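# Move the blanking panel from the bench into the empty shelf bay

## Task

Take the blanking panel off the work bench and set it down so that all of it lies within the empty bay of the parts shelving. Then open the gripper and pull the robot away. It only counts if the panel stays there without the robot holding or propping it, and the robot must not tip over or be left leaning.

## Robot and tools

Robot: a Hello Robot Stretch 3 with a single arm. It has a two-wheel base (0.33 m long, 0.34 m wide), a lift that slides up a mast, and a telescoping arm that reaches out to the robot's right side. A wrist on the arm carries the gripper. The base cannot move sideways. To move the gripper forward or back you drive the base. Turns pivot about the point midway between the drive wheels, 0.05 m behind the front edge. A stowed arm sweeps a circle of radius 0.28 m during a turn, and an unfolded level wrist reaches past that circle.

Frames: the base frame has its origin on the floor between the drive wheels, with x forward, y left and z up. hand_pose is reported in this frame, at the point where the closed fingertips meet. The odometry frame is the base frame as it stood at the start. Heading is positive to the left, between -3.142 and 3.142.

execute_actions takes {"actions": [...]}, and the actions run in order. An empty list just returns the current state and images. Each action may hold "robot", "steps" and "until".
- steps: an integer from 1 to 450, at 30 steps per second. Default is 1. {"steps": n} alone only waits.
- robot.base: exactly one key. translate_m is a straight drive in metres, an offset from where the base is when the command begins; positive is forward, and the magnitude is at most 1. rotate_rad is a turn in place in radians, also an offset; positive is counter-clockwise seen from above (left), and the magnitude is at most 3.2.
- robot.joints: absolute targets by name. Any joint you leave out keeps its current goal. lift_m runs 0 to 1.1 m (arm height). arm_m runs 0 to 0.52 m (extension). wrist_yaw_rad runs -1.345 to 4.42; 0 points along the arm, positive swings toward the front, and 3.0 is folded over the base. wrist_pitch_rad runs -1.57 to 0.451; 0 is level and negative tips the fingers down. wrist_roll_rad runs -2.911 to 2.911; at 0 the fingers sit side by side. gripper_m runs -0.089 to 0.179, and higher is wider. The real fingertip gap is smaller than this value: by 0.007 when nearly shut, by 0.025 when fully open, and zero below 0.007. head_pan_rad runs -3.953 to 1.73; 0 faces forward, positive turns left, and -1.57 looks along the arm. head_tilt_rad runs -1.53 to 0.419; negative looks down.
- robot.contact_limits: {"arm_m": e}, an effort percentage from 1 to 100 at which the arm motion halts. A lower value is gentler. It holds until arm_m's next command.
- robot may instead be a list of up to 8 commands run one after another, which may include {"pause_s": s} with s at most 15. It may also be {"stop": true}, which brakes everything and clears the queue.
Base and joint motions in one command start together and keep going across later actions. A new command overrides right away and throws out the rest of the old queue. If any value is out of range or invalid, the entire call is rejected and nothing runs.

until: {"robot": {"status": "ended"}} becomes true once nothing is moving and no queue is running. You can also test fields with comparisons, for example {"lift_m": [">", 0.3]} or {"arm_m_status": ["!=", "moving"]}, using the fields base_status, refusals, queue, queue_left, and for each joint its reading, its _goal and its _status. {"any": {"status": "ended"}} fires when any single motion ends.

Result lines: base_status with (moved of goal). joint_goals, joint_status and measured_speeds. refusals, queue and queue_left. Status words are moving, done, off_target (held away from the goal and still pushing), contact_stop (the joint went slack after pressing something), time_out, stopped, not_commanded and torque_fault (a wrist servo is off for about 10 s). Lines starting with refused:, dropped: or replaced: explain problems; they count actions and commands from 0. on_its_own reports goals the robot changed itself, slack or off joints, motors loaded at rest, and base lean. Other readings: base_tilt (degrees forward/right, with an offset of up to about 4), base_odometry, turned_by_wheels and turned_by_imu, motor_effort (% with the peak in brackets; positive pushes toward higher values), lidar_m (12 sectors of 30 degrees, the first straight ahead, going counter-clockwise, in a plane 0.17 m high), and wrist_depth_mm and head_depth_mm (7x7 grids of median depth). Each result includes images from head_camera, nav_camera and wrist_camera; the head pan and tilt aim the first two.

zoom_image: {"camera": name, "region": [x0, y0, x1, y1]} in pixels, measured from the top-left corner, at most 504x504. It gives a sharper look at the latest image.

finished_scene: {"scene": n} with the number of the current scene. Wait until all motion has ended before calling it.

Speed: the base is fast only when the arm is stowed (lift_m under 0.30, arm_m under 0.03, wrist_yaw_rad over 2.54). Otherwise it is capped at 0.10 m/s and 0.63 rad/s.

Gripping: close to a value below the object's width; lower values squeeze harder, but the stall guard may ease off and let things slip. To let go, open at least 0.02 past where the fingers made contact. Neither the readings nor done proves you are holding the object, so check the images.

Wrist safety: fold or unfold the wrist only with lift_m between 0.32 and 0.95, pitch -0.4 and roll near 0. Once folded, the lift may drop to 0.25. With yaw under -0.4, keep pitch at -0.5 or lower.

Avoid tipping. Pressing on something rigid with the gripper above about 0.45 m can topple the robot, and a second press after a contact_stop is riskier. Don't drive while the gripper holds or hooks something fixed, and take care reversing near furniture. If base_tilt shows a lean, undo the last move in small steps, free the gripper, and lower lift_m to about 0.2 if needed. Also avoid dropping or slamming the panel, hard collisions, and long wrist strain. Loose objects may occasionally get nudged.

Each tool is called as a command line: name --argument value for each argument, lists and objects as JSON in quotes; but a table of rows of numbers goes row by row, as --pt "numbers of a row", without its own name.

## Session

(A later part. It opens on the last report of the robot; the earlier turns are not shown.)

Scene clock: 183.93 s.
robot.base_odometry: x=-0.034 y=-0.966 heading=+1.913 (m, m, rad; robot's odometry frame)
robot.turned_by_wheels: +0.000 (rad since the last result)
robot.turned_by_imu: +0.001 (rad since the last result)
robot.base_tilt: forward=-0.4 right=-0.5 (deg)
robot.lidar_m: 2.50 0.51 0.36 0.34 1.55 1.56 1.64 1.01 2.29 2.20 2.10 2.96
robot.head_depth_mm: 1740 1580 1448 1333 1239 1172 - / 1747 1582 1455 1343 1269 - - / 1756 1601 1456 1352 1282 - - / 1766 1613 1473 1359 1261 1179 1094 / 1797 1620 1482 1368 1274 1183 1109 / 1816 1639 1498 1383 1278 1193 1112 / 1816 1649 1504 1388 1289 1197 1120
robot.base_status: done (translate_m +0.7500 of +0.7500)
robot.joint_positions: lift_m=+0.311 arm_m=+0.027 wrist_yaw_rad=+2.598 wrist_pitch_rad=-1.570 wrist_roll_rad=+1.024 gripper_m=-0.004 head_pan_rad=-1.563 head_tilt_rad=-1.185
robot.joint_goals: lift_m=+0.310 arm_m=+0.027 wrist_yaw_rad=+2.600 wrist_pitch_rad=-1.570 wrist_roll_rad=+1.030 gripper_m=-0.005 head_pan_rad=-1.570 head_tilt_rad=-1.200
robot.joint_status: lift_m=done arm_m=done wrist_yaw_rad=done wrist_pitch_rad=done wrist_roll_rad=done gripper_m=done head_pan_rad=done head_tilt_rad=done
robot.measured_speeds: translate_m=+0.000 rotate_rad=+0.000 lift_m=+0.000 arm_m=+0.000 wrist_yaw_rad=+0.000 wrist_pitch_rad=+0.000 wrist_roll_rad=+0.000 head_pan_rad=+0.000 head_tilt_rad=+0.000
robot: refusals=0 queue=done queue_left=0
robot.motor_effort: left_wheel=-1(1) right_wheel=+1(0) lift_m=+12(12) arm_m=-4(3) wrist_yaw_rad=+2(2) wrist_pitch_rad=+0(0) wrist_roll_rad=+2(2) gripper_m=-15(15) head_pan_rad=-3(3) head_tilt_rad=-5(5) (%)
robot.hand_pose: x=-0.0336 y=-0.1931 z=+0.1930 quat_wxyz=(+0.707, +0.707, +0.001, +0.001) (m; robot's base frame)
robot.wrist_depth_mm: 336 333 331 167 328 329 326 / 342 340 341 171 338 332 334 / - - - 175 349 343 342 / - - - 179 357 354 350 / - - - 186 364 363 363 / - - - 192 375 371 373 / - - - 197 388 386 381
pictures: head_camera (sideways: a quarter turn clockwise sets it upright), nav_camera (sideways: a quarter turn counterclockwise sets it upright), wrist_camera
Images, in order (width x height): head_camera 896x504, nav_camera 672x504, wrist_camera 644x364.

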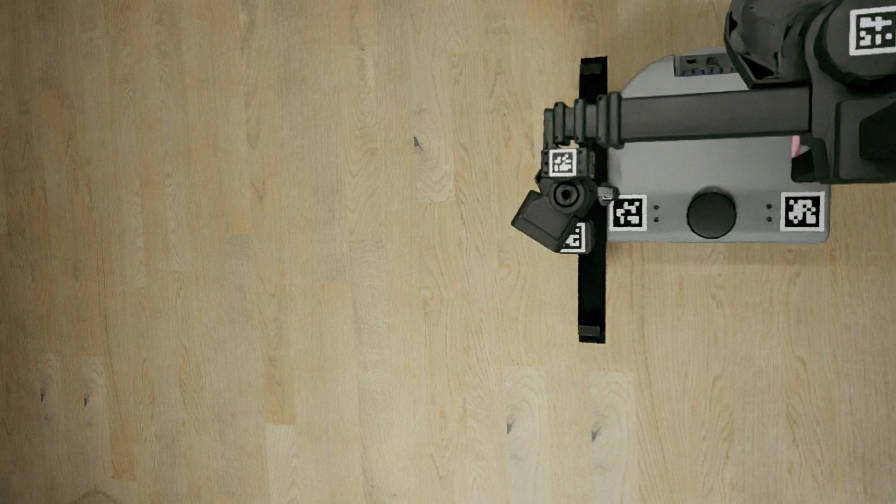

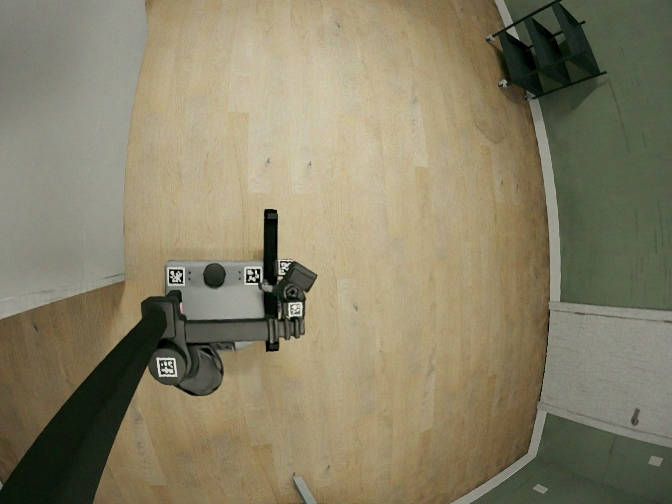

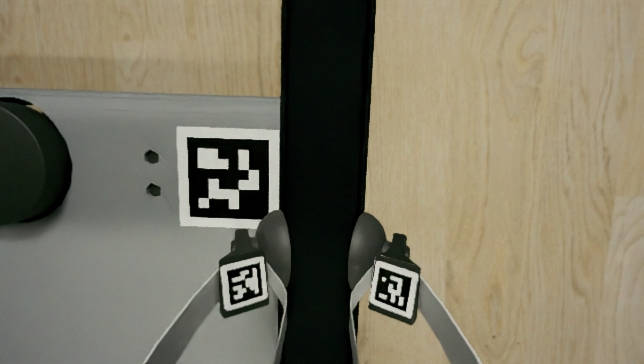

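execute_actions --actions '[{"robot":{"base":{"rotate_rad":-0.03},"joints":{"lift_m":0.298,"head_pan_rad":0,"head_tilt_rad":-0.3}},"steps":60,"until":{"robot":{"base_status":["!=","moving"],"lift_m_status":["!=","moving"]}}},{"robot":{"base":{"translate_m":1.0}},"steps":200,"until":{"robot":{"translate_m":[">",0.75]}}}]'

Scene clock: 192.43 s.
robot.base_odometry: x=-0.266 y=-0.245 heading=+1.883 (m, m, rad; robot's odometry frame)
robot.turned_by_wheels: -0.030 (rad since the last result)
robot.turned_by_imu: -0.023 (rad since the last result)
robot.base_tilt: forward=-0.4 right=+0.8 (deg)
robot.lidar_m: 1.75 2.00 0.42 0.40 0.41 0.53 1.75 0.23 0.17 0.16 0.17 0.23
robot.head_depth_mm: 1946 2077 2216 2371 2464 1824 1431 / 1946 2056 2186 2366 2439 1834 1435 / 1932 2056 2199 2353 2454 1852 1451 / 1927 2056 2177 2326 2435 1854 1447 / 1881 1979 2109 1996 2089 1858 1453 / 1918 1994 2116 2245 2304 1871 1465 / 1907 1979 2122 2240 2264 1871 1470
robot.base_status: moving (translate_m +0.7575 of +1.0000)
robot.joint_positions: lift_m=+0.299 arm_m=+0.027 wrist_yaw_rad=+2.598 wrist_pitch_rad=-1.568 wrist_roll_rad=+1.024 gripper_m=-0.004 head_pan_rad=-0.007 head_tilt_rad=-0.309
robot.joint_goals: lift_m=+0.298 arm_m=+0.027 wrist_yaw_rad=+2.600 wrist_pitch_rad=-1.570 wrist_roll_rad=+1.030 gripper_m=-0.005 head_pan_rad=+0.000 head_tilt_rad=-0.300
robot.joint_status: lift_m=done arm_m=done wrist_yaw_rad=done wrist_pitch_rad=done wrist_roll_rad=done gripper_m=done head_pan_rad=done head_tilt_rad=done
robot.measured_speeds: translate_m=+0.295 rotate_rad=+0.000 lift_m=+0.000 arm_m=+0.000 wrist_yaw_rad=+0.000 wrist_pitch_rad=+0.000 wrist_roll_rad=+0.000 head_pan_rad=+0.000 head_tilt_rad=+0.000
robot: refusals=0 queue=running queue_left=0
robot.motor_effort: left_wheel=+3(7) right_wheel=+1(4) lift_m=+8(10) arm_m=-3(4) wrist_yaw_rad=+2(1) wrist_pitch_rad=-1(1) wrist_roll_rad=+2(2) gripper_m=-15(15) head_pan_rad=+3(30) head_tilt_rad=+3(29) (%)
robot.hand_pose: x=-0.0334 y=-0.1928 z=+0.1813 quat_wxyz=(+0.707, +0.707, +0.000, +0.002) (m; robot's base frame)
robot.wrist_depth_mm: 325 324 323 166 319 317 315 / 333 329 327 171 322 324 324 / - - - 175 333 331 327 / - - - 179 342 341 343 / - - - 185 351 351 347 / - - - 191 359 359 360 / - - - 196 378 372 371
pictures: head_camera (sideways: a quarter turn clockwise sets it upright), nav_camera (sideways: a quarter turn counterclockwise sets it upright), wrist_camera
Images, in order (width x height): head_camera 896x504, nav_camera 672x504, wrist_camera 644x364.

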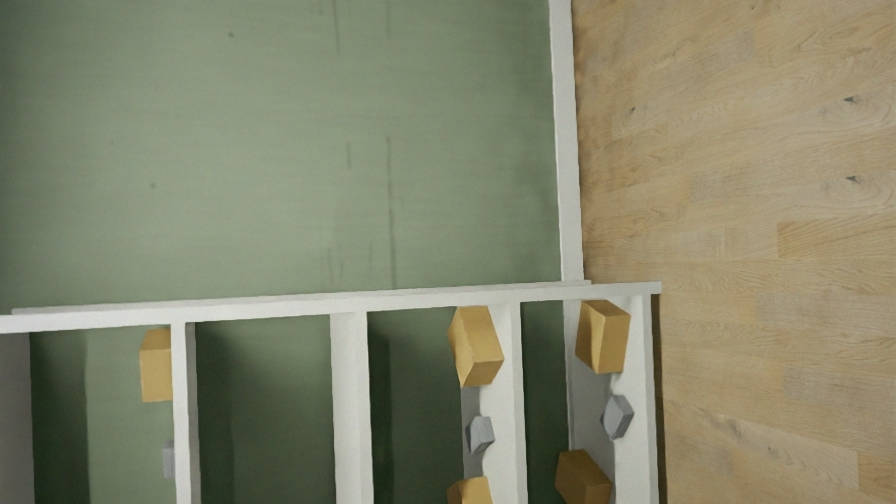

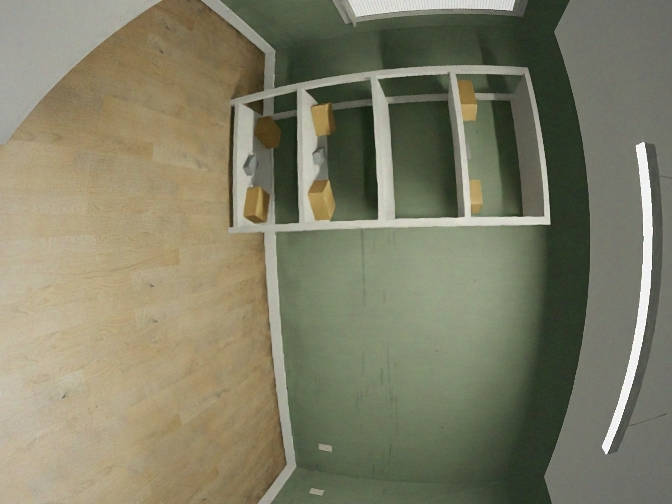

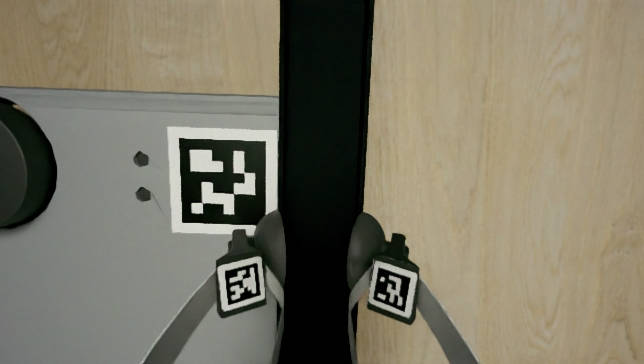

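execute_actions --actions '[{"steps":60,"until":{"robot":{"base_status":["!=","moving"]}}},{"robot":{"base":{"translate_m":1.0},"joints":{"head_tilt_rad":-0.2}},"steps":200,"until":{"robot":{"base_status":["!=","moving"]}}}]'

Scene clock: 213.87 s.
robot.base_odometry: x=-0.648 y=+0.937 heading=+1.883 (m, m, rad; robot's odometry frame)
robot.turned_by_wheels: +0.000 (rad since the last result)
robot.turned_by_imu: +0.011 (rad since the last result)
robot.base_tilt: forward=-0.4 right=-0.5 (deg)
robot.lidar_m: 0.95 0.55 1.12 1.70 1.44 1.06 1.53 0.23 0.17 0.16 0.17 0.23
robot.head_depth_mm: 867 905 953 999 1051 1101 1165 / 868 905 947 994 1045 1096 1161 / 866 904 945 991 1041 1094 1155 / 860 900 943 985 1038 1088 1153 / 859 899 941 984 1031 1079 1139 / 813 880 922 963 953 1076 986 / 846 734 919 490 513 539 574
robot.base_status: done (translate_m +1.0000 of +1.0000)
robot.joint_positions: lift_m=+0.299 arm_m=+0.027 wrist_yaw_rad=+2.598 wrist_pitch_rad=-1.568 wrist_roll_rad=+1.024 gripper_m=-0.004 head_pan_rad=-0.007 head_tilt_rad=-0.210
robot.joint_goals: lift_m=+0.298 arm_m=+0.027 wrist_yaw_rad=+2.600 wrist_pitch_rad=-1.570 wrist_roll_rad=+1.030 gripper_m=-0.005 head_pan_rad=+0.000 head_tilt_rad=-0.200
robot.joint_status: lift_m=done arm_m=done wrist_yaw_rad=done wrist_pitch_rad=done wrist_roll_rad=done gripper_m=done head_pan_rad=done head_tilt_rad=done
robot.measured_speeds: translate_m=+0.000 rotate_rad=+0.000 lift_m=+0.000 arm_m=+0.000 wrist_yaw_rad=+0.000 wrist_pitch_rad=+0.000 wrist_roll_rad=+0.000 head_pan_rad=+0.000 head_tilt_rad=+0.000
robot: refusals=0 queue=done queue_left=0
robot.motor_effort: left_wheel=+0(9) right_wheel=-1(5) lift_m=+8(8) arm_m=-3(4) wrist_yaw_rad=+2(1) wrist_pitch_rad=-1(1) wrist_roll_rad=+2(2) gripper_m=-15(16) head_pan_rad=+3(3) head_tilt_rad=+4(11) (%)
robot.hand_pose: x=-0.0334 y=-0.1928 z=+0.1813 quat_wxyz=(+0.707, +0.707, +0.000, +0.002) (m; robot's base frame)
robot.wrist_depth_mm: 325 322 322 166 318 316 315 / 332 329 330 171 328 324 321 / - - - 174 335 333 329 / - - - 180 345 340 340 / - - - 185 350 350 347 / - - - 191 360 361 356 / - - - 197 376 370 367
pictures: head_camera (sideways: a quarter turn clockwise sets it upright), nav_camera (sideways: a quarter turn counterclockwise sets it upright), wrist_camera
Images, in order (width x height): head_camera 896x504, nav_camera 672x504, wrist_camera 644x364.

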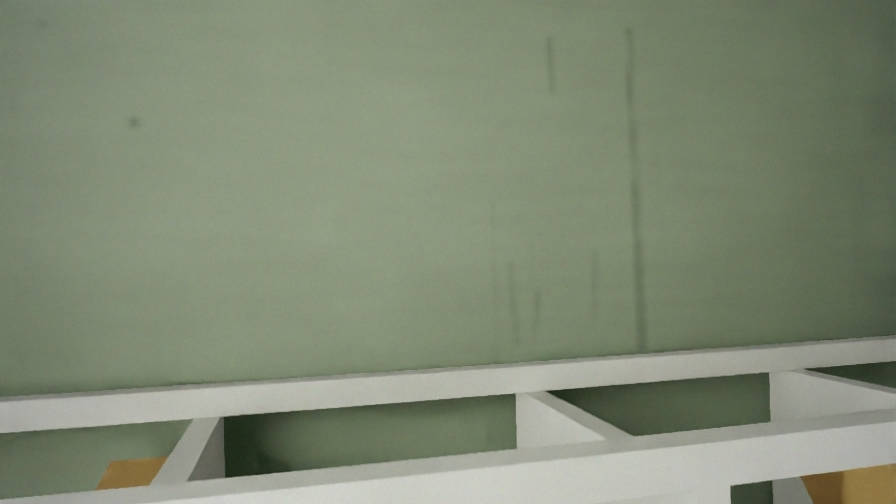

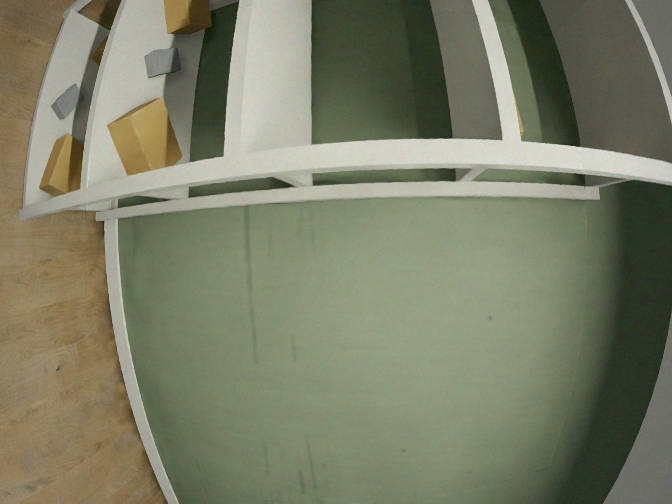

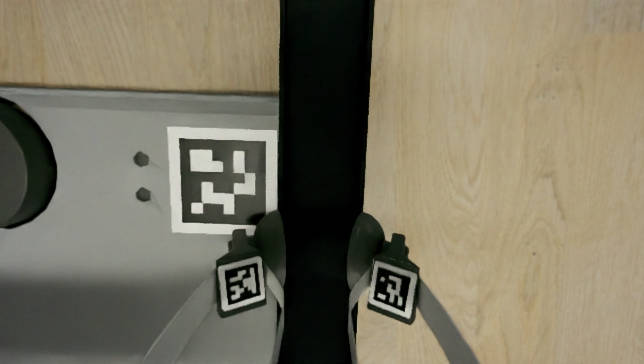

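execute_actions --actions '[{"robot":{"base":{"rotate_rad":1.565},"joints":{"head_pan_rad":-1.57,"head_tilt_rad":-0.35}},"steps":120,"until":{"robot":{"base_status":["!=","moving"]}}},{"robot":{"base":{"translate_m":0.6},"joints":{"lift_m":1.1}},"steps":120,"until":{"robot":{"lift_m":[">",0.5]}}},{"robot":{"joints":{"wrist_yaw_rad":0.0,"wrist_roll_rad":-1.57}},"steps":150,"until":{"robot":{"wrist_yaw_rad":["<",0.05],"wrist_roll_rad":["<",-1.5]}}},{"robot":{"joints":{"wrist_pitch_rad":-0.58}},"steps":30}]'

Scene clock: 234.23 s.
robot.base_odometry: x=-1.105 y=+0.793 heading=-2.835 (m, m, rad; robot's odometry frame)
robot.turned_by_wheels: +1.565 (rad since the last result)
robot.turned_by_imu: +1.574 (rad since the last result)
robot.base_tilt: forward=-1.2 right=-1.9 (deg)
robot.lidar_m: 1.23 1.25 1.05 0.98 3.82 2.24 2.16 1.51 0.56 0.58 0.79 0.74
robot.head_depth_mm: 563 823 902 911 561 1183 821 / 557 865 929 856 563 1034 766 / 548 862 924 866 568 1045 766 / 538 857 921 874 573 1050 818 / 529 854 914 880 577 1052 827 / 521 852 912 890 579 1020 833 / 509 847 911 899 583 963 841
robot.base_status: moving (translate_m +0.4797 of +0.6000)
robot.joint_positions: lift_m=+0.813 arm_m=+0.027 wrist_yaw_rad=+0.002 wrist_pitch_rad=-0.613 wrist_roll_rad=-1.567 gripper_m=-0.004 head_pan_rad=-1.563 head_tilt_rad=-0.346
robot.joint_goals: lift_m=+1.100 arm_m=+0.027 wrist_yaw_rad=+0.000 wrist_pitch_rad=-0.580 wrist_roll_rad=-1.570 gripper_m=-0.005 head_pan_rad=-1.570 head_tilt_rad=-0.350
robot.joint_status: lift_m=moving arm_m=done wrist_yaw_rad=moving wrist_pitch_rad=moving wrist_roll_rad=moving gripper_m=done head_pan_rad=done head_tilt_rad=done
robot.measured_speeds: translate_m=+0.100 rotate_rad=+0.000 lift_m=+0.110 arm_m=+0.000 wrist_yaw_rad=+0.000 wrist_pitch_rad=+0.072 wrist_roll_rad=+0.000 head_pan_rad=+0.000 head_tilt_rad=+0.000
robot: refusals=0 queue=running queue_left=0
robot.motor_effort: left_wheel=+0(7) right_wheel=+3(6) lift_m=+31(34) arm_m=-3(4) wrist_yaw_rad=-2(1) wrist_pitch_rad=+17(13) wrist_roll_rad=+0(2) gripper_m=-16(15) head_pan_rad=-3(36) head_tilt_rad=-1(12) (%)
robot.hand_pose: x=-0.0208 y=-0.3681 z=+0.7847 quat_wxyz=(+0.953, +0.302, -0.001, +0.000) (m; robot's base frame)
robot.wrist_depth_mm: 644 715 403 166 693 616 537 / 657 743 416 170 723 626 549 / 673 741 442 174 759 645 571 / 692 743 451 179 774 659 584 / 725 784 445 186 766 680 544 / 751 687 - 191 791 682 484 / 753 901 474 198 894 726 635
pictures: head_camera (sideways: a quarter turn clockwise sets it upright), nav_camera (sideways: a quarter turn counterclockwise sets it upright), wrist_camera
Images, in order (width x height): head_camera 896x504, nav_camera 672x504, wrist_camera 644x364.

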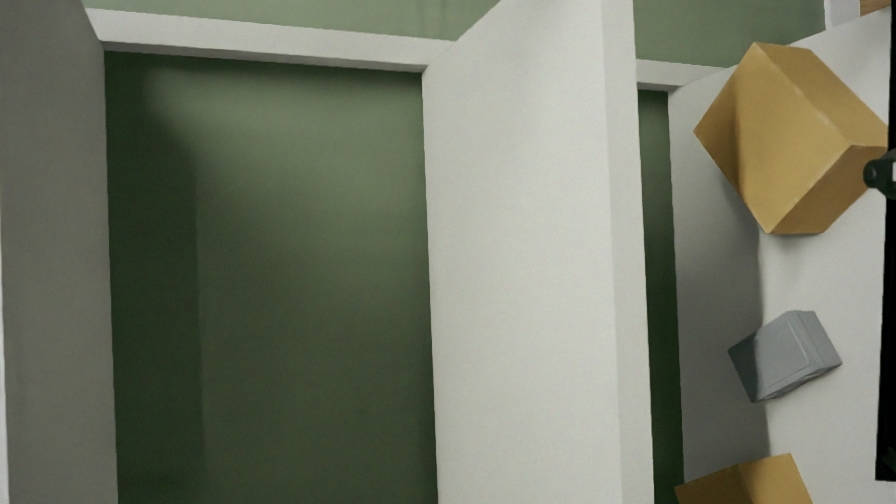

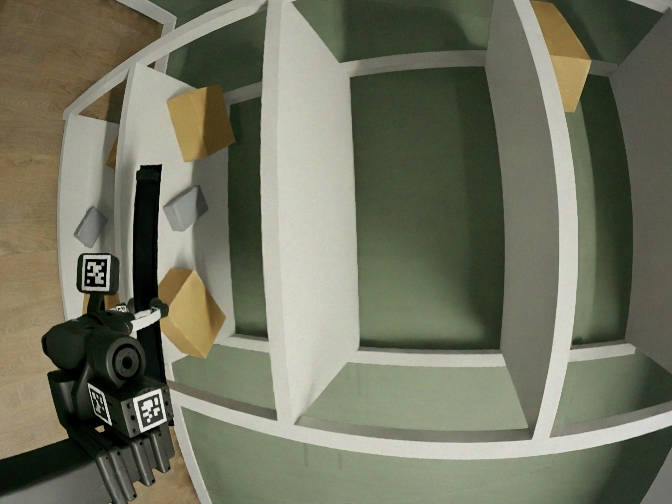

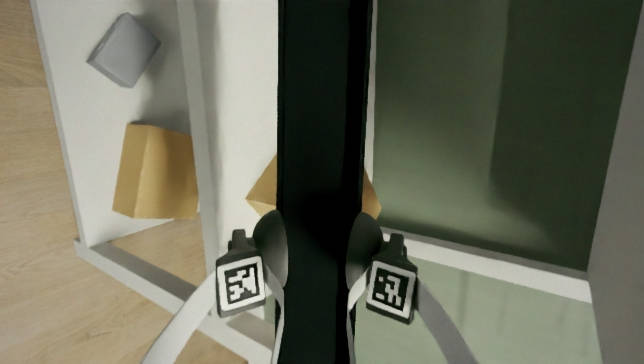

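execute_actions --actions '[{"steps":150,"until":{"robot":{"status":"ended"}}}]'

Scene clock: 237.30 s.
robot.base_odometry: x=-1.220 y=+0.756 heading=-2.835 (m, m, rad; robot's odometry frame)
robot.turned_by_wheels: +0.000 (rad since the last result)
robot.turned_by_imu: +0.002 (rad since the last result)
robot.base_tilt: forward=-0.4 right=-0.6 (deg)
robot.lidar_m: 1.11 1.13 1.06 0.99 3.69 2.37 2.27 1.50 0.61 0.61 0.67 0.64
robot.head_depth_mm: 565 840 - - - - 737 / 556 839 - - - - 781 / 547 845 912 868 632 993 829 / 538 846 909 875 618 1009 810 / 529 848 906 882 638 966 838 / 520 842 901 893 611 877 839 / 509 837 898 901 583 891 805
robot.base_status: done (translate_m +0.6000 of +0.6000)
robot.joint_positions: lift_m=+1.099 arm_m=+0.027 wrist_yaw_rad=+0.002 wrist_pitch_rad=-0.609 wrist_roll_rad=-1.567 gripper_m=-0.004 head_pan_rad=-1.563 head_tilt_rad=-0.346
robot.joint_goals: lift_m=+1.100 arm_m=+0.027 wrist_yaw_rad=+0.000 wrist_pitch_rad=-0.580 wrist_roll_rad=-1.570 gripper_m=-0.005 head_pan_rad=-1.570 head_tilt_rad=-0.350
robot.joint_status: lift_m=done arm_m=done wrist_yaw_rad=done wrist_pitch_rad=done wrist_roll_rad=done gripper_m=done head_pan_rad=done head_tilt_rad=done
robot.measured_speeds: translate_m=+0.000 rotate_rad=+0.000 lift_m=+0.000 arm_m=+0.000 wrist_yaw_rad=+0.000 wrist_pitch_rad=+0.000 wrist_roll_rad=+0.000 head_pan_rad=+0.000 head_tilt_rad=+0.000
robot: refusals=0 queue=done queue_left=0
robot.motor_effort: left_wheel=-2(6) right_wheel=+1(2) lift_m=+30(30) arm_m=-4(4) wrist_yaw_rad=-1(2) wrist_pitch_rad=+14(15) wrist_roll_rad=-1(2) gripper_m=-15(15) head_pan_rad=-3(3) head_tilt_rad=-2(2) (%)
robot.hand_pose: x=-0.0208 y=-0.3689 z=+1.0719 quat_wxyz=(+0.954, +0.300, -0.001, +0.000) (m; robot's base frame)
robot.wrist_depth_mm: 798 592 722 166 453 598 526 / 819 602 716 170 479 611 550 / 852 612 782 175 503 632 555 / 882 624 810 180 542 656 575 / 924 640 669 186 658 682 593 / 923 698 - 191 748 690 599 / 993 - - 197 700 675 599
pictures: head_camera (sideways: a quarter turn clockwise sets it upright), nav_camera (sideways: a quarter turn counterclockwise sets it upright), wrist_camera
Images, in order (width x height): head_camera 896x504, nav_camera 672x504, wrist_camera 644x364.

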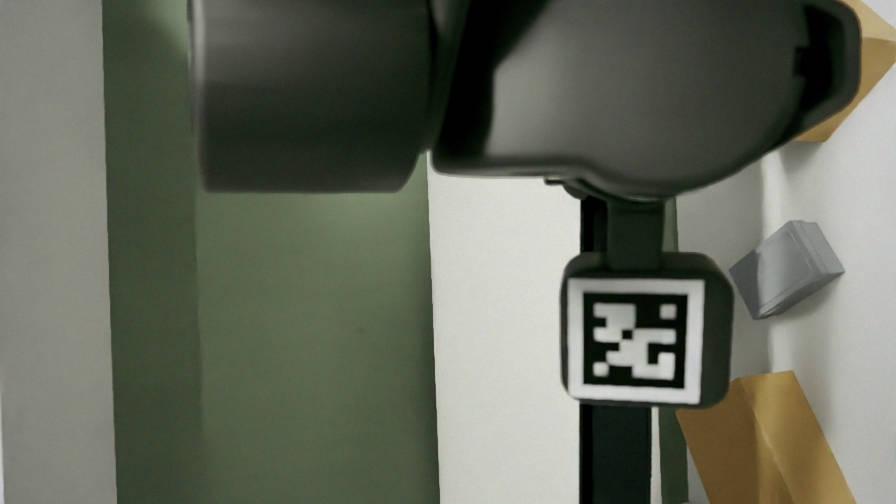

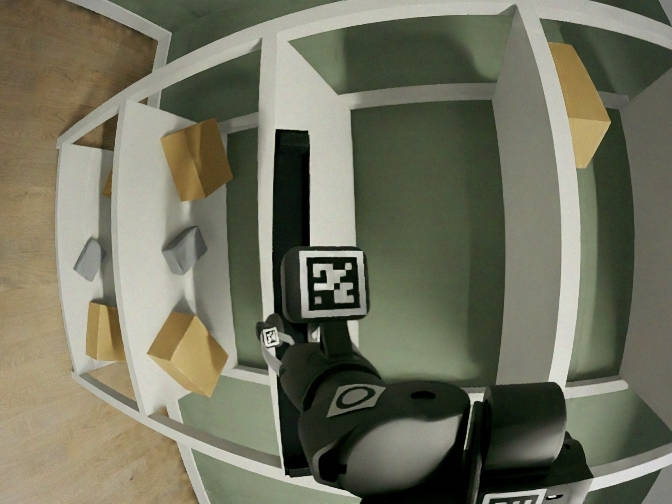

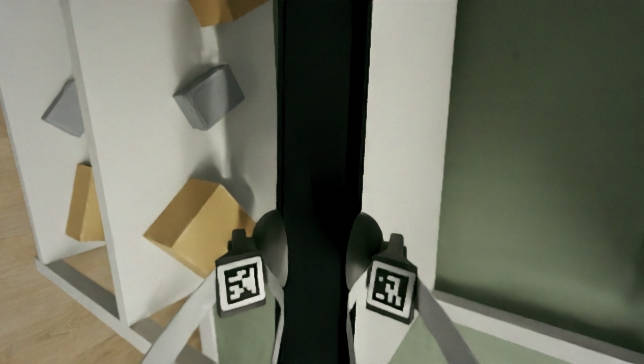

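execute_actions --actions '[{"robot":{"base":{"translate_m":0.08},"joints":{"arm_m":0.395,"head_tilt_rad":-0.5},"contact_limits":{"arm_m":20}},"steps":200,"until":{"robot":{"arm_m":[">",0.33]}}},{"robot":{"joints":{"wrist_pitch_rad":-0.78}},"steps":100,"until":{"robot":{"status":"ended"}}}]'

Scene clock: 259.07 s.
robot.base_odometry: x=-1.296 y=+0.732 heading=-2.835 (m, m, rad; robot's odometry frame)
robot.turned_by_wheels: +0.000 (rad since the last result)
robot.turned_by_imu: +0.002 (rad since the last result)
robot.base_tilt: forward=-0.5 right=-0.5 (deg)
robot.lidar_m: 1.03 1.05 1.07 1.00 1.02 2.46 2.35 1.48 0.63 0.79 0.59 1.10
robot.head_depth_mm: 757 858 909 607 1046 821 797 / 764 881 903 611 1052 874 799 / 760 - 798 613 1059 876 806 / 774 847 891 620 1066 896 786 / 773 847 904 626 1034 890 792 / 770 843 901 631 936 860 792 / 768 838 896 636 908 875 797
robot.base_status: done (translate_m +0.0800 of +0.0800)
robot.joint_positions: lift_m=+1.099 arm_m=+0.395 wrist_yaw_rad=+0.001 wrist_pitch_rad=-0.792 wrist_roll_rad=-1.568 gripper_m=-0.004 head_pan_rad=-1.563 head_tilt_rad=-0.494
robot.joint_goals: lift_m=+1.100 arm_m=+0.395 wrist_yaw_rad=+0.000 wrist_pitch_rad=-0.780 wrist_roll_rad=-1.570 gripper_m=-0.005 head_pan_rad=-1.570 head_tilt_rad=-0.500
robot.joint_status: lift_m=done arm_m=done wrist_yaw_rad=done wrist_pitch_rad=done wrist_roll_rad=done gripper_m=done head_pan_rad=done head_tilt_rad=done
robot.measured_speeds: translate_m=+0.000 rotate_rad=+0.000 lift_m=+0.000 arm_m=+0.000 wrist_yaw_rad=+0.000 wrist_pitch_rad=+0.000 wrist_roll_rad=+0.000 head_pan_rad=+0.000 head_tilt_rad=+0.000
robot: refusals=0 queue=done queue_left=0
robot.motor_effort: left_wheel=-1(3) right_wheel=+1(5) lift_m=+30(30) arm_m=+4(5) wrist_yaw_rad=-1(1) wrist_pitch_rad=+6(15) wrist_roll_rad=-1(1) gripper_m=-15(15) head_pan_rad=-3(3) head_tilt_rad=-2(12) (%)
robot.contact_limits: arm_m 20 (drawing in: default 18, maximum 29; extending or still: default 24, maximum 40)
robot.hand_pose: x=-0.0212 y=-0.7023 z=+1.0387 quat_wxyz=(+0.922, +0.386, -0.001, +0.000) (m; robot's base frame)
robot.wrist_depth_mm: 123 137 166 166 283 313 269 / 124 140 169 170 295 322 273 / 127 143 174 174 308 329 281 / 128 146 179 180 323 341 286 / 131 149 176 186 360 348 294 / 133 153 - 191 405 362 300 / 136 153 196 197 361 371 310
pictures: head_camera (sideways: a quarter turn clockwise sets it upright), nav_camera (sideways: a quarter turn counterclockwise sets it upright), wrist_camera
Images, in order (width x height): head_camera 896x504, nav_camera 672x504, wrist_camera 644x364.

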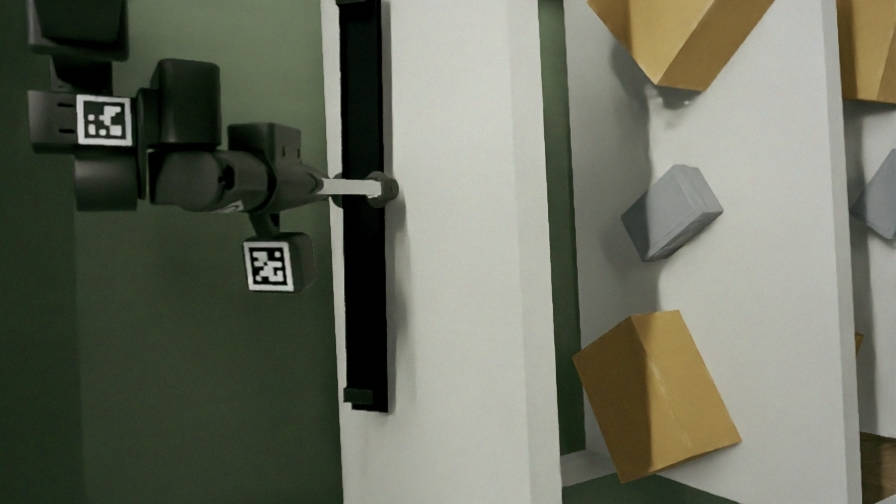

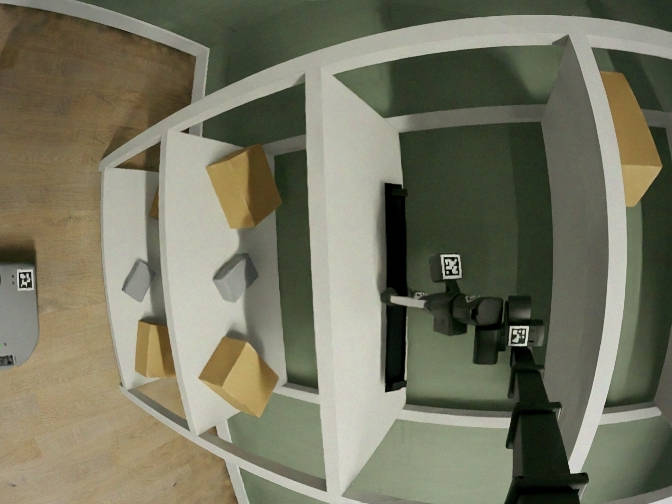

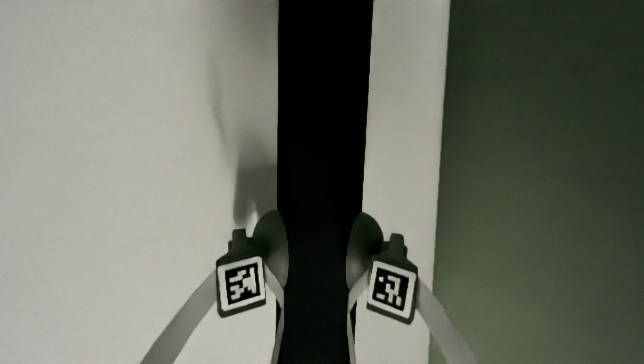

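zoom_image --camera "head_camera" --region '[300, 130, 460, 250]'

zoom_image --camera "wrist_camera" --region '[180, 130, 460, 364]'

Region (300, 130, 460, 250) of head_camera's 896x504 image, scaled by 3.150, with more detail than that image has; it fills the top 378 rows of this view, and the rest is white.

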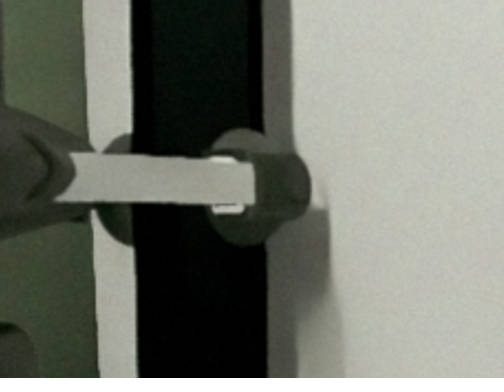

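Region (180, 130, 460, 364) of wrist_camera's 644x364 image, scaled by 1.800; it fills the top 421 rows of this view, and the rest is white.

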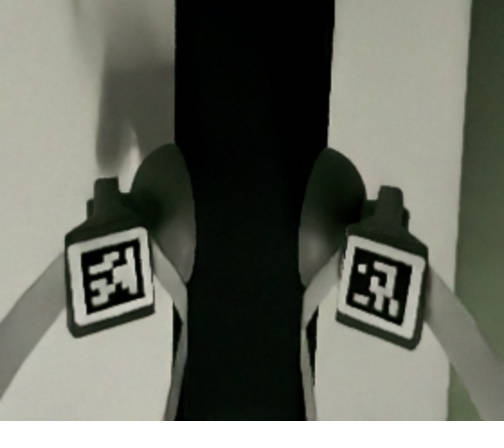

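execute_actions --actions '[{"robot":{"joints":{"wrist_pitch_rad":-0.73}},"steps":8},{"robot":{"joints":{"arm_m":0.36}},"steps":60,"until":{"robot":{"status":"ended"}}},{"robot":{"joints":{"gripper_m":0.08}},"steps":60,"until":{"robot":{"status":"ended"}}}]'

Scene clock: 280.37 s.
robot.base_odometry: x=-1.296 y=+0.732 heading=-2.835 (m, m, rad; robot's odometry frame)
robot.turned_by_wheels: +0.000 (rad since the last result)
robot.turned_by_imu: +0.001 (rad since the last result)
robot.base_tilt: forward=-0.4 right=-0.5 (deg)
robot.lidar_m: 1.03 1.05 1.07 1.00 1.02 2.46 2.36 1.49 0.63 0.79 0.59 1.10
robot.head_depth_mm: 762 861 909 605 1045 822 797 / - - 890 611 1050 873 800 / 766 - 827 613 1061 871 802 / 773 848 836 621 1066 899 788 / 773 845 902 626 1031 891 790 / 769 843 902 630 935 861 791 / 768 838 899 636 909 879 797
robot.base_status: done (translate_m +0.0800 of +0.0800)
robot.joint_positions: lift_m=+1.099 arm_m=+0.360 wrist_yaw_rad=+0.001 wrist_pitch_rad=-0.748 wrist_roll_rad=-1.568 gripper_m=+0.080 head_pan_rad=-1.563 head_tilt_rad=-0.494
robot.joint_goals: lift_m=+1.100 arm_m=+0.360 wrist_yaw_rad=+0.000 wrist_pitch_rad=-0.730 wrist_roll_rad=-1.570 gripper_m=+0.080 head_pan_rad=-1.570 head_tilt_rad=-0.500
robot.joint_status: lift_m=done arm_m=done wrist_yaw_rad=done wrist_pitch_rad=done wrist_roll_rad=done gripper_m=done head_pan_rad=done head_tilt_rad=done
robot.measured_speeds: translate_m=+0.000 rotate_rad=+0.000 lift_m=+0.000 arm_m=+0.000 wrist_yaw_rad=+0.000 wrist_pitch_rad=+0.000 wrist_roll_rad=+0.000 head_pan_rad=+0.000 head_tilt_rad=+0.000
robot: refusals=0 queue=done queue_left=0
robot.motor_effort: left_wheel=-1(1) right_wheel=+1(1) lift_m=+30(30) arm_m=-4(7) wrist_yaw_rad=-1(0) wrist_pitch_rad=+9(11) wrist_roll_rad=-1(1) gripper_m=+0(82) head_pan_rad=-3(3) head_tilt_rad=-2(2) (%)
robot.hand_pose: x=-0.0212 y=-0.6769 z=+1.0462 quat_wxyz=(+0.931, +0.366, -0.001, +0.000) (m; robot's base frame)
robot.wrist_depth_mm: 126 142 173 209 310 337 290 / 127 145 177 217 327 344 297 / 128 148 182 223 344 352 303 / 131 151 187 245 362 367 310 / 133 154 197 254 369 376 320 / 136 153 201 266 342 381 325 / 139 167 201 275 420 387 334
pictures: head_camera (sideways: a quarter turn clockwise sets it upright), nav_camera (sideways: a quarter turn counterclockwise sets it upright), wrist_camera
Images, in order (width x height): head_camera 896x504, nav_camera 672x504, wrist_camera 644x364.

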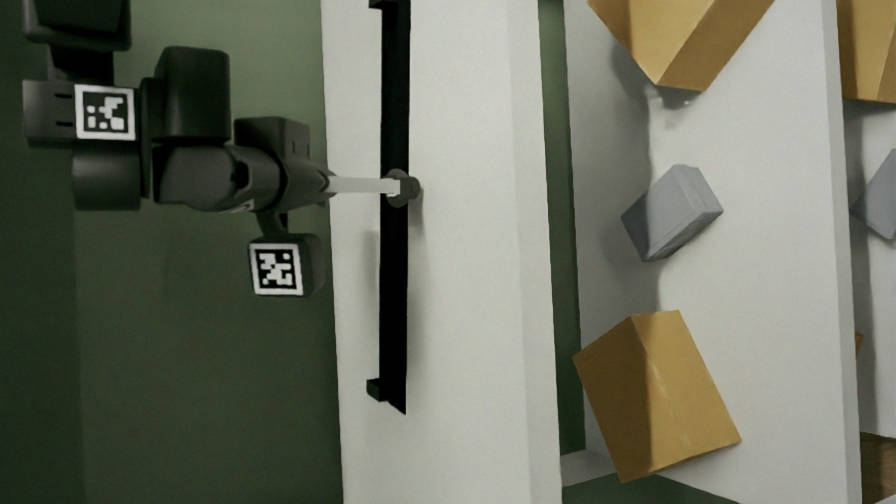

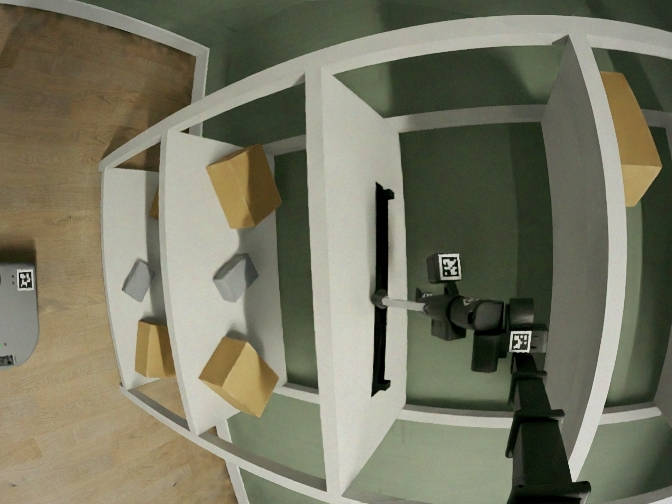

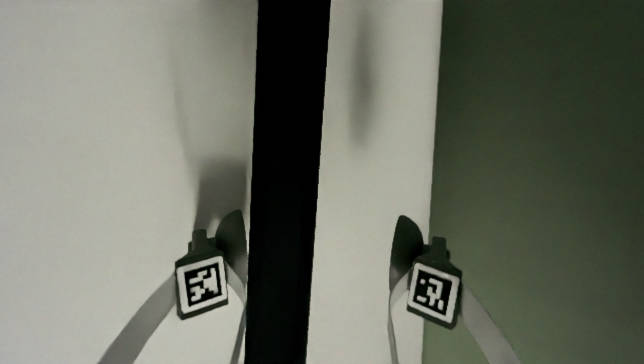

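execute_actions --actions '[{"robot":{"joints":{"arm_m":0.005}},"steps":60,"until":{"robot":{"arm_m":["<",0.31]}}},{"robot":{"joints":{"wrist_pitch_rad":-0.55}},"steps":200,"until":{"robot":{"arm_m":["<",0.05]}}},{"robot":{"base":{"translate_m":-0.3},"joints":{"wrist_pitch_rad":-1.5}},"steps":200,"until":{"robot":{"status":"ended"}}}]'

Scene clock: 291.10 s.
robot.base_odometry: x=-1.010 y=+0.823 heading=-2.835 (m, m, rad; robot's odometry frame)
robot.turned_by_wheels: +0.000 (rad since the last result)
robot.turned_by_imu: +0.000 (rad since the last result)
robot.base_tilt: forward=-0.4 right=-0.5 (deg)
robot.lidar_m: 1.33 1.35 1.04 0.99 3.73 2.15 2.06 1.53 0.53 0.55 0.85 0.82
robot.head_depth_mm: - - - - - - - / - - - - - - - / 798 875 929 634 957 - - / 797 874 922 620 1105 833 1042 / 795 871 920 627 1116 965 - / 791 865 912 631 1082 911 - / 789 863 924 637 1087 930 -
robot.base_status: done (translate_m -0.3000 of -0.3000)
robot.joint_positions: lift_m=+1.099 arm_m=+0.005 wrist_yaw_rad=+0.001 wrist_pitch_rad=-1.491 wrist_roll_rad=-1.569 gripper_m=+0.080 head_pan_rad=-1.563 head_tilt_rad=-0.494
robot.joint_goals: lift_m=+1.100 arm_m=+0.005 wrist_yaw_rad=+0.000 wrist_pitch_rad=-1.500 wrist_roll_rad=-1.570 gripper_m=+0.080 head_pan_rad=-1.570 head_tilt_rad=-0.500
robot.joint_status: lift_m=done arm_m=done wrist_yaw_rad=done wrist_pitch_rad=done wrist_roll_rad=done gripper_m=done head_pan_rad=done head_tilt_rad=done
robot.measured_speeds: translate_m=+0.000 rotate_rad=+0.000 lift_m=+0.000 arm_m=+0.000 wrist_yaw_rad=+0.000 wrist_pitch_rad=+0.000 wrist_roll_rad=+0.000 head_pan_rad=+0.000 head_tilt_rad=+0.000
robot: refusals=0 queue=done queue_left=0
robot.motor_effort: left_wheel=+0(5) right_wheel=+1(2) lift_m=+29(30) arm_m=-3(4) wrist_yaw_rad=-1(1) wrist_pitch_rad=-4(8) wrist_roll_rad=+0(1) gripper_m=-1(0) head_pan_rad=-3(3) head_tilt_rad=-2(2) (%)
robot.hand_pose: x=-0.0214 y=-0.1470 z=+0.9807 quat_wxyz=(+0.735, +0.678, +0.000, -0.001) (m; robot's base frame)
robot.wrist_depth_mm: - - - - - 608 615 / - - - - - 627 626 / - - - - - 642 550 / - - - - - 665 566 / - - - - - 669 914 / - - - - - - 443 / - - - - - - 997
pictures: head_camera (sideways: a quarter turn clockwise sets it upright), nav_camera (sideways: a quarter turn counterclockwise sets it upright), wrist_camera
Images, in order (width x height): head_camera 896x504, nav_camera 672x504, wrist_camera 644x364.

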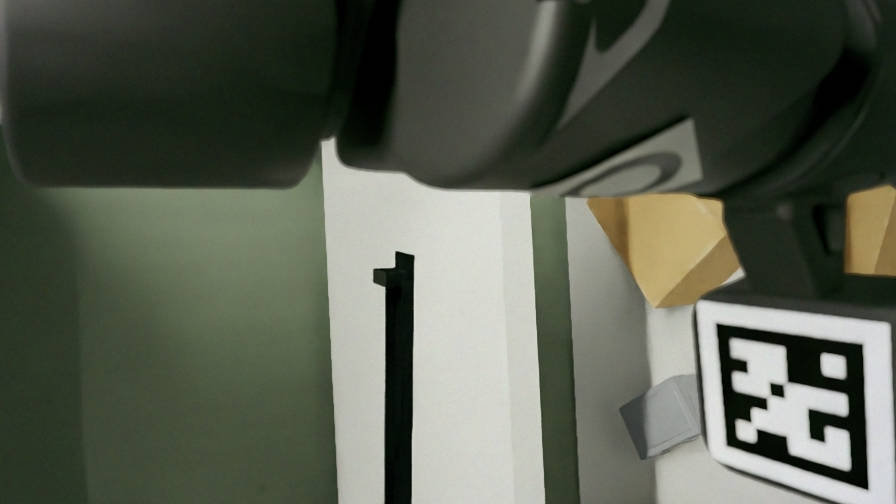

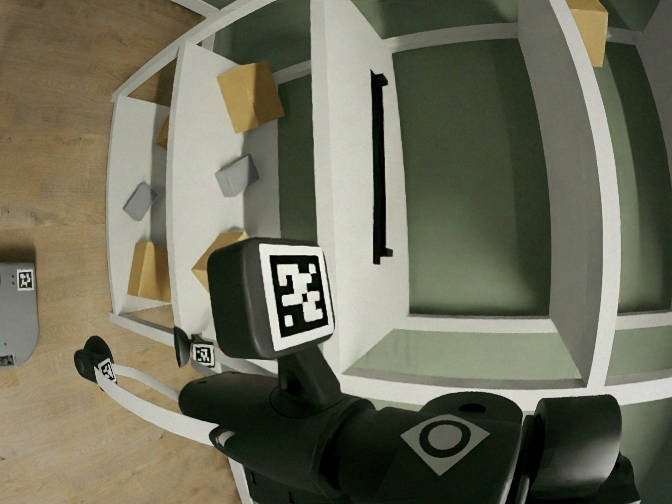

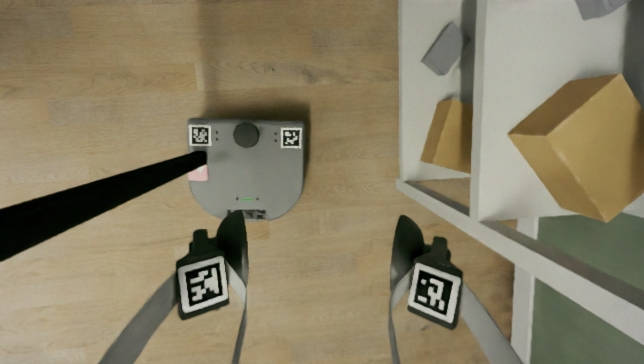

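The panel is lying flat, fully inside the empty bay, and the robot has backed clear.

finished_scene --scene 2

The scene is finished: the task was done.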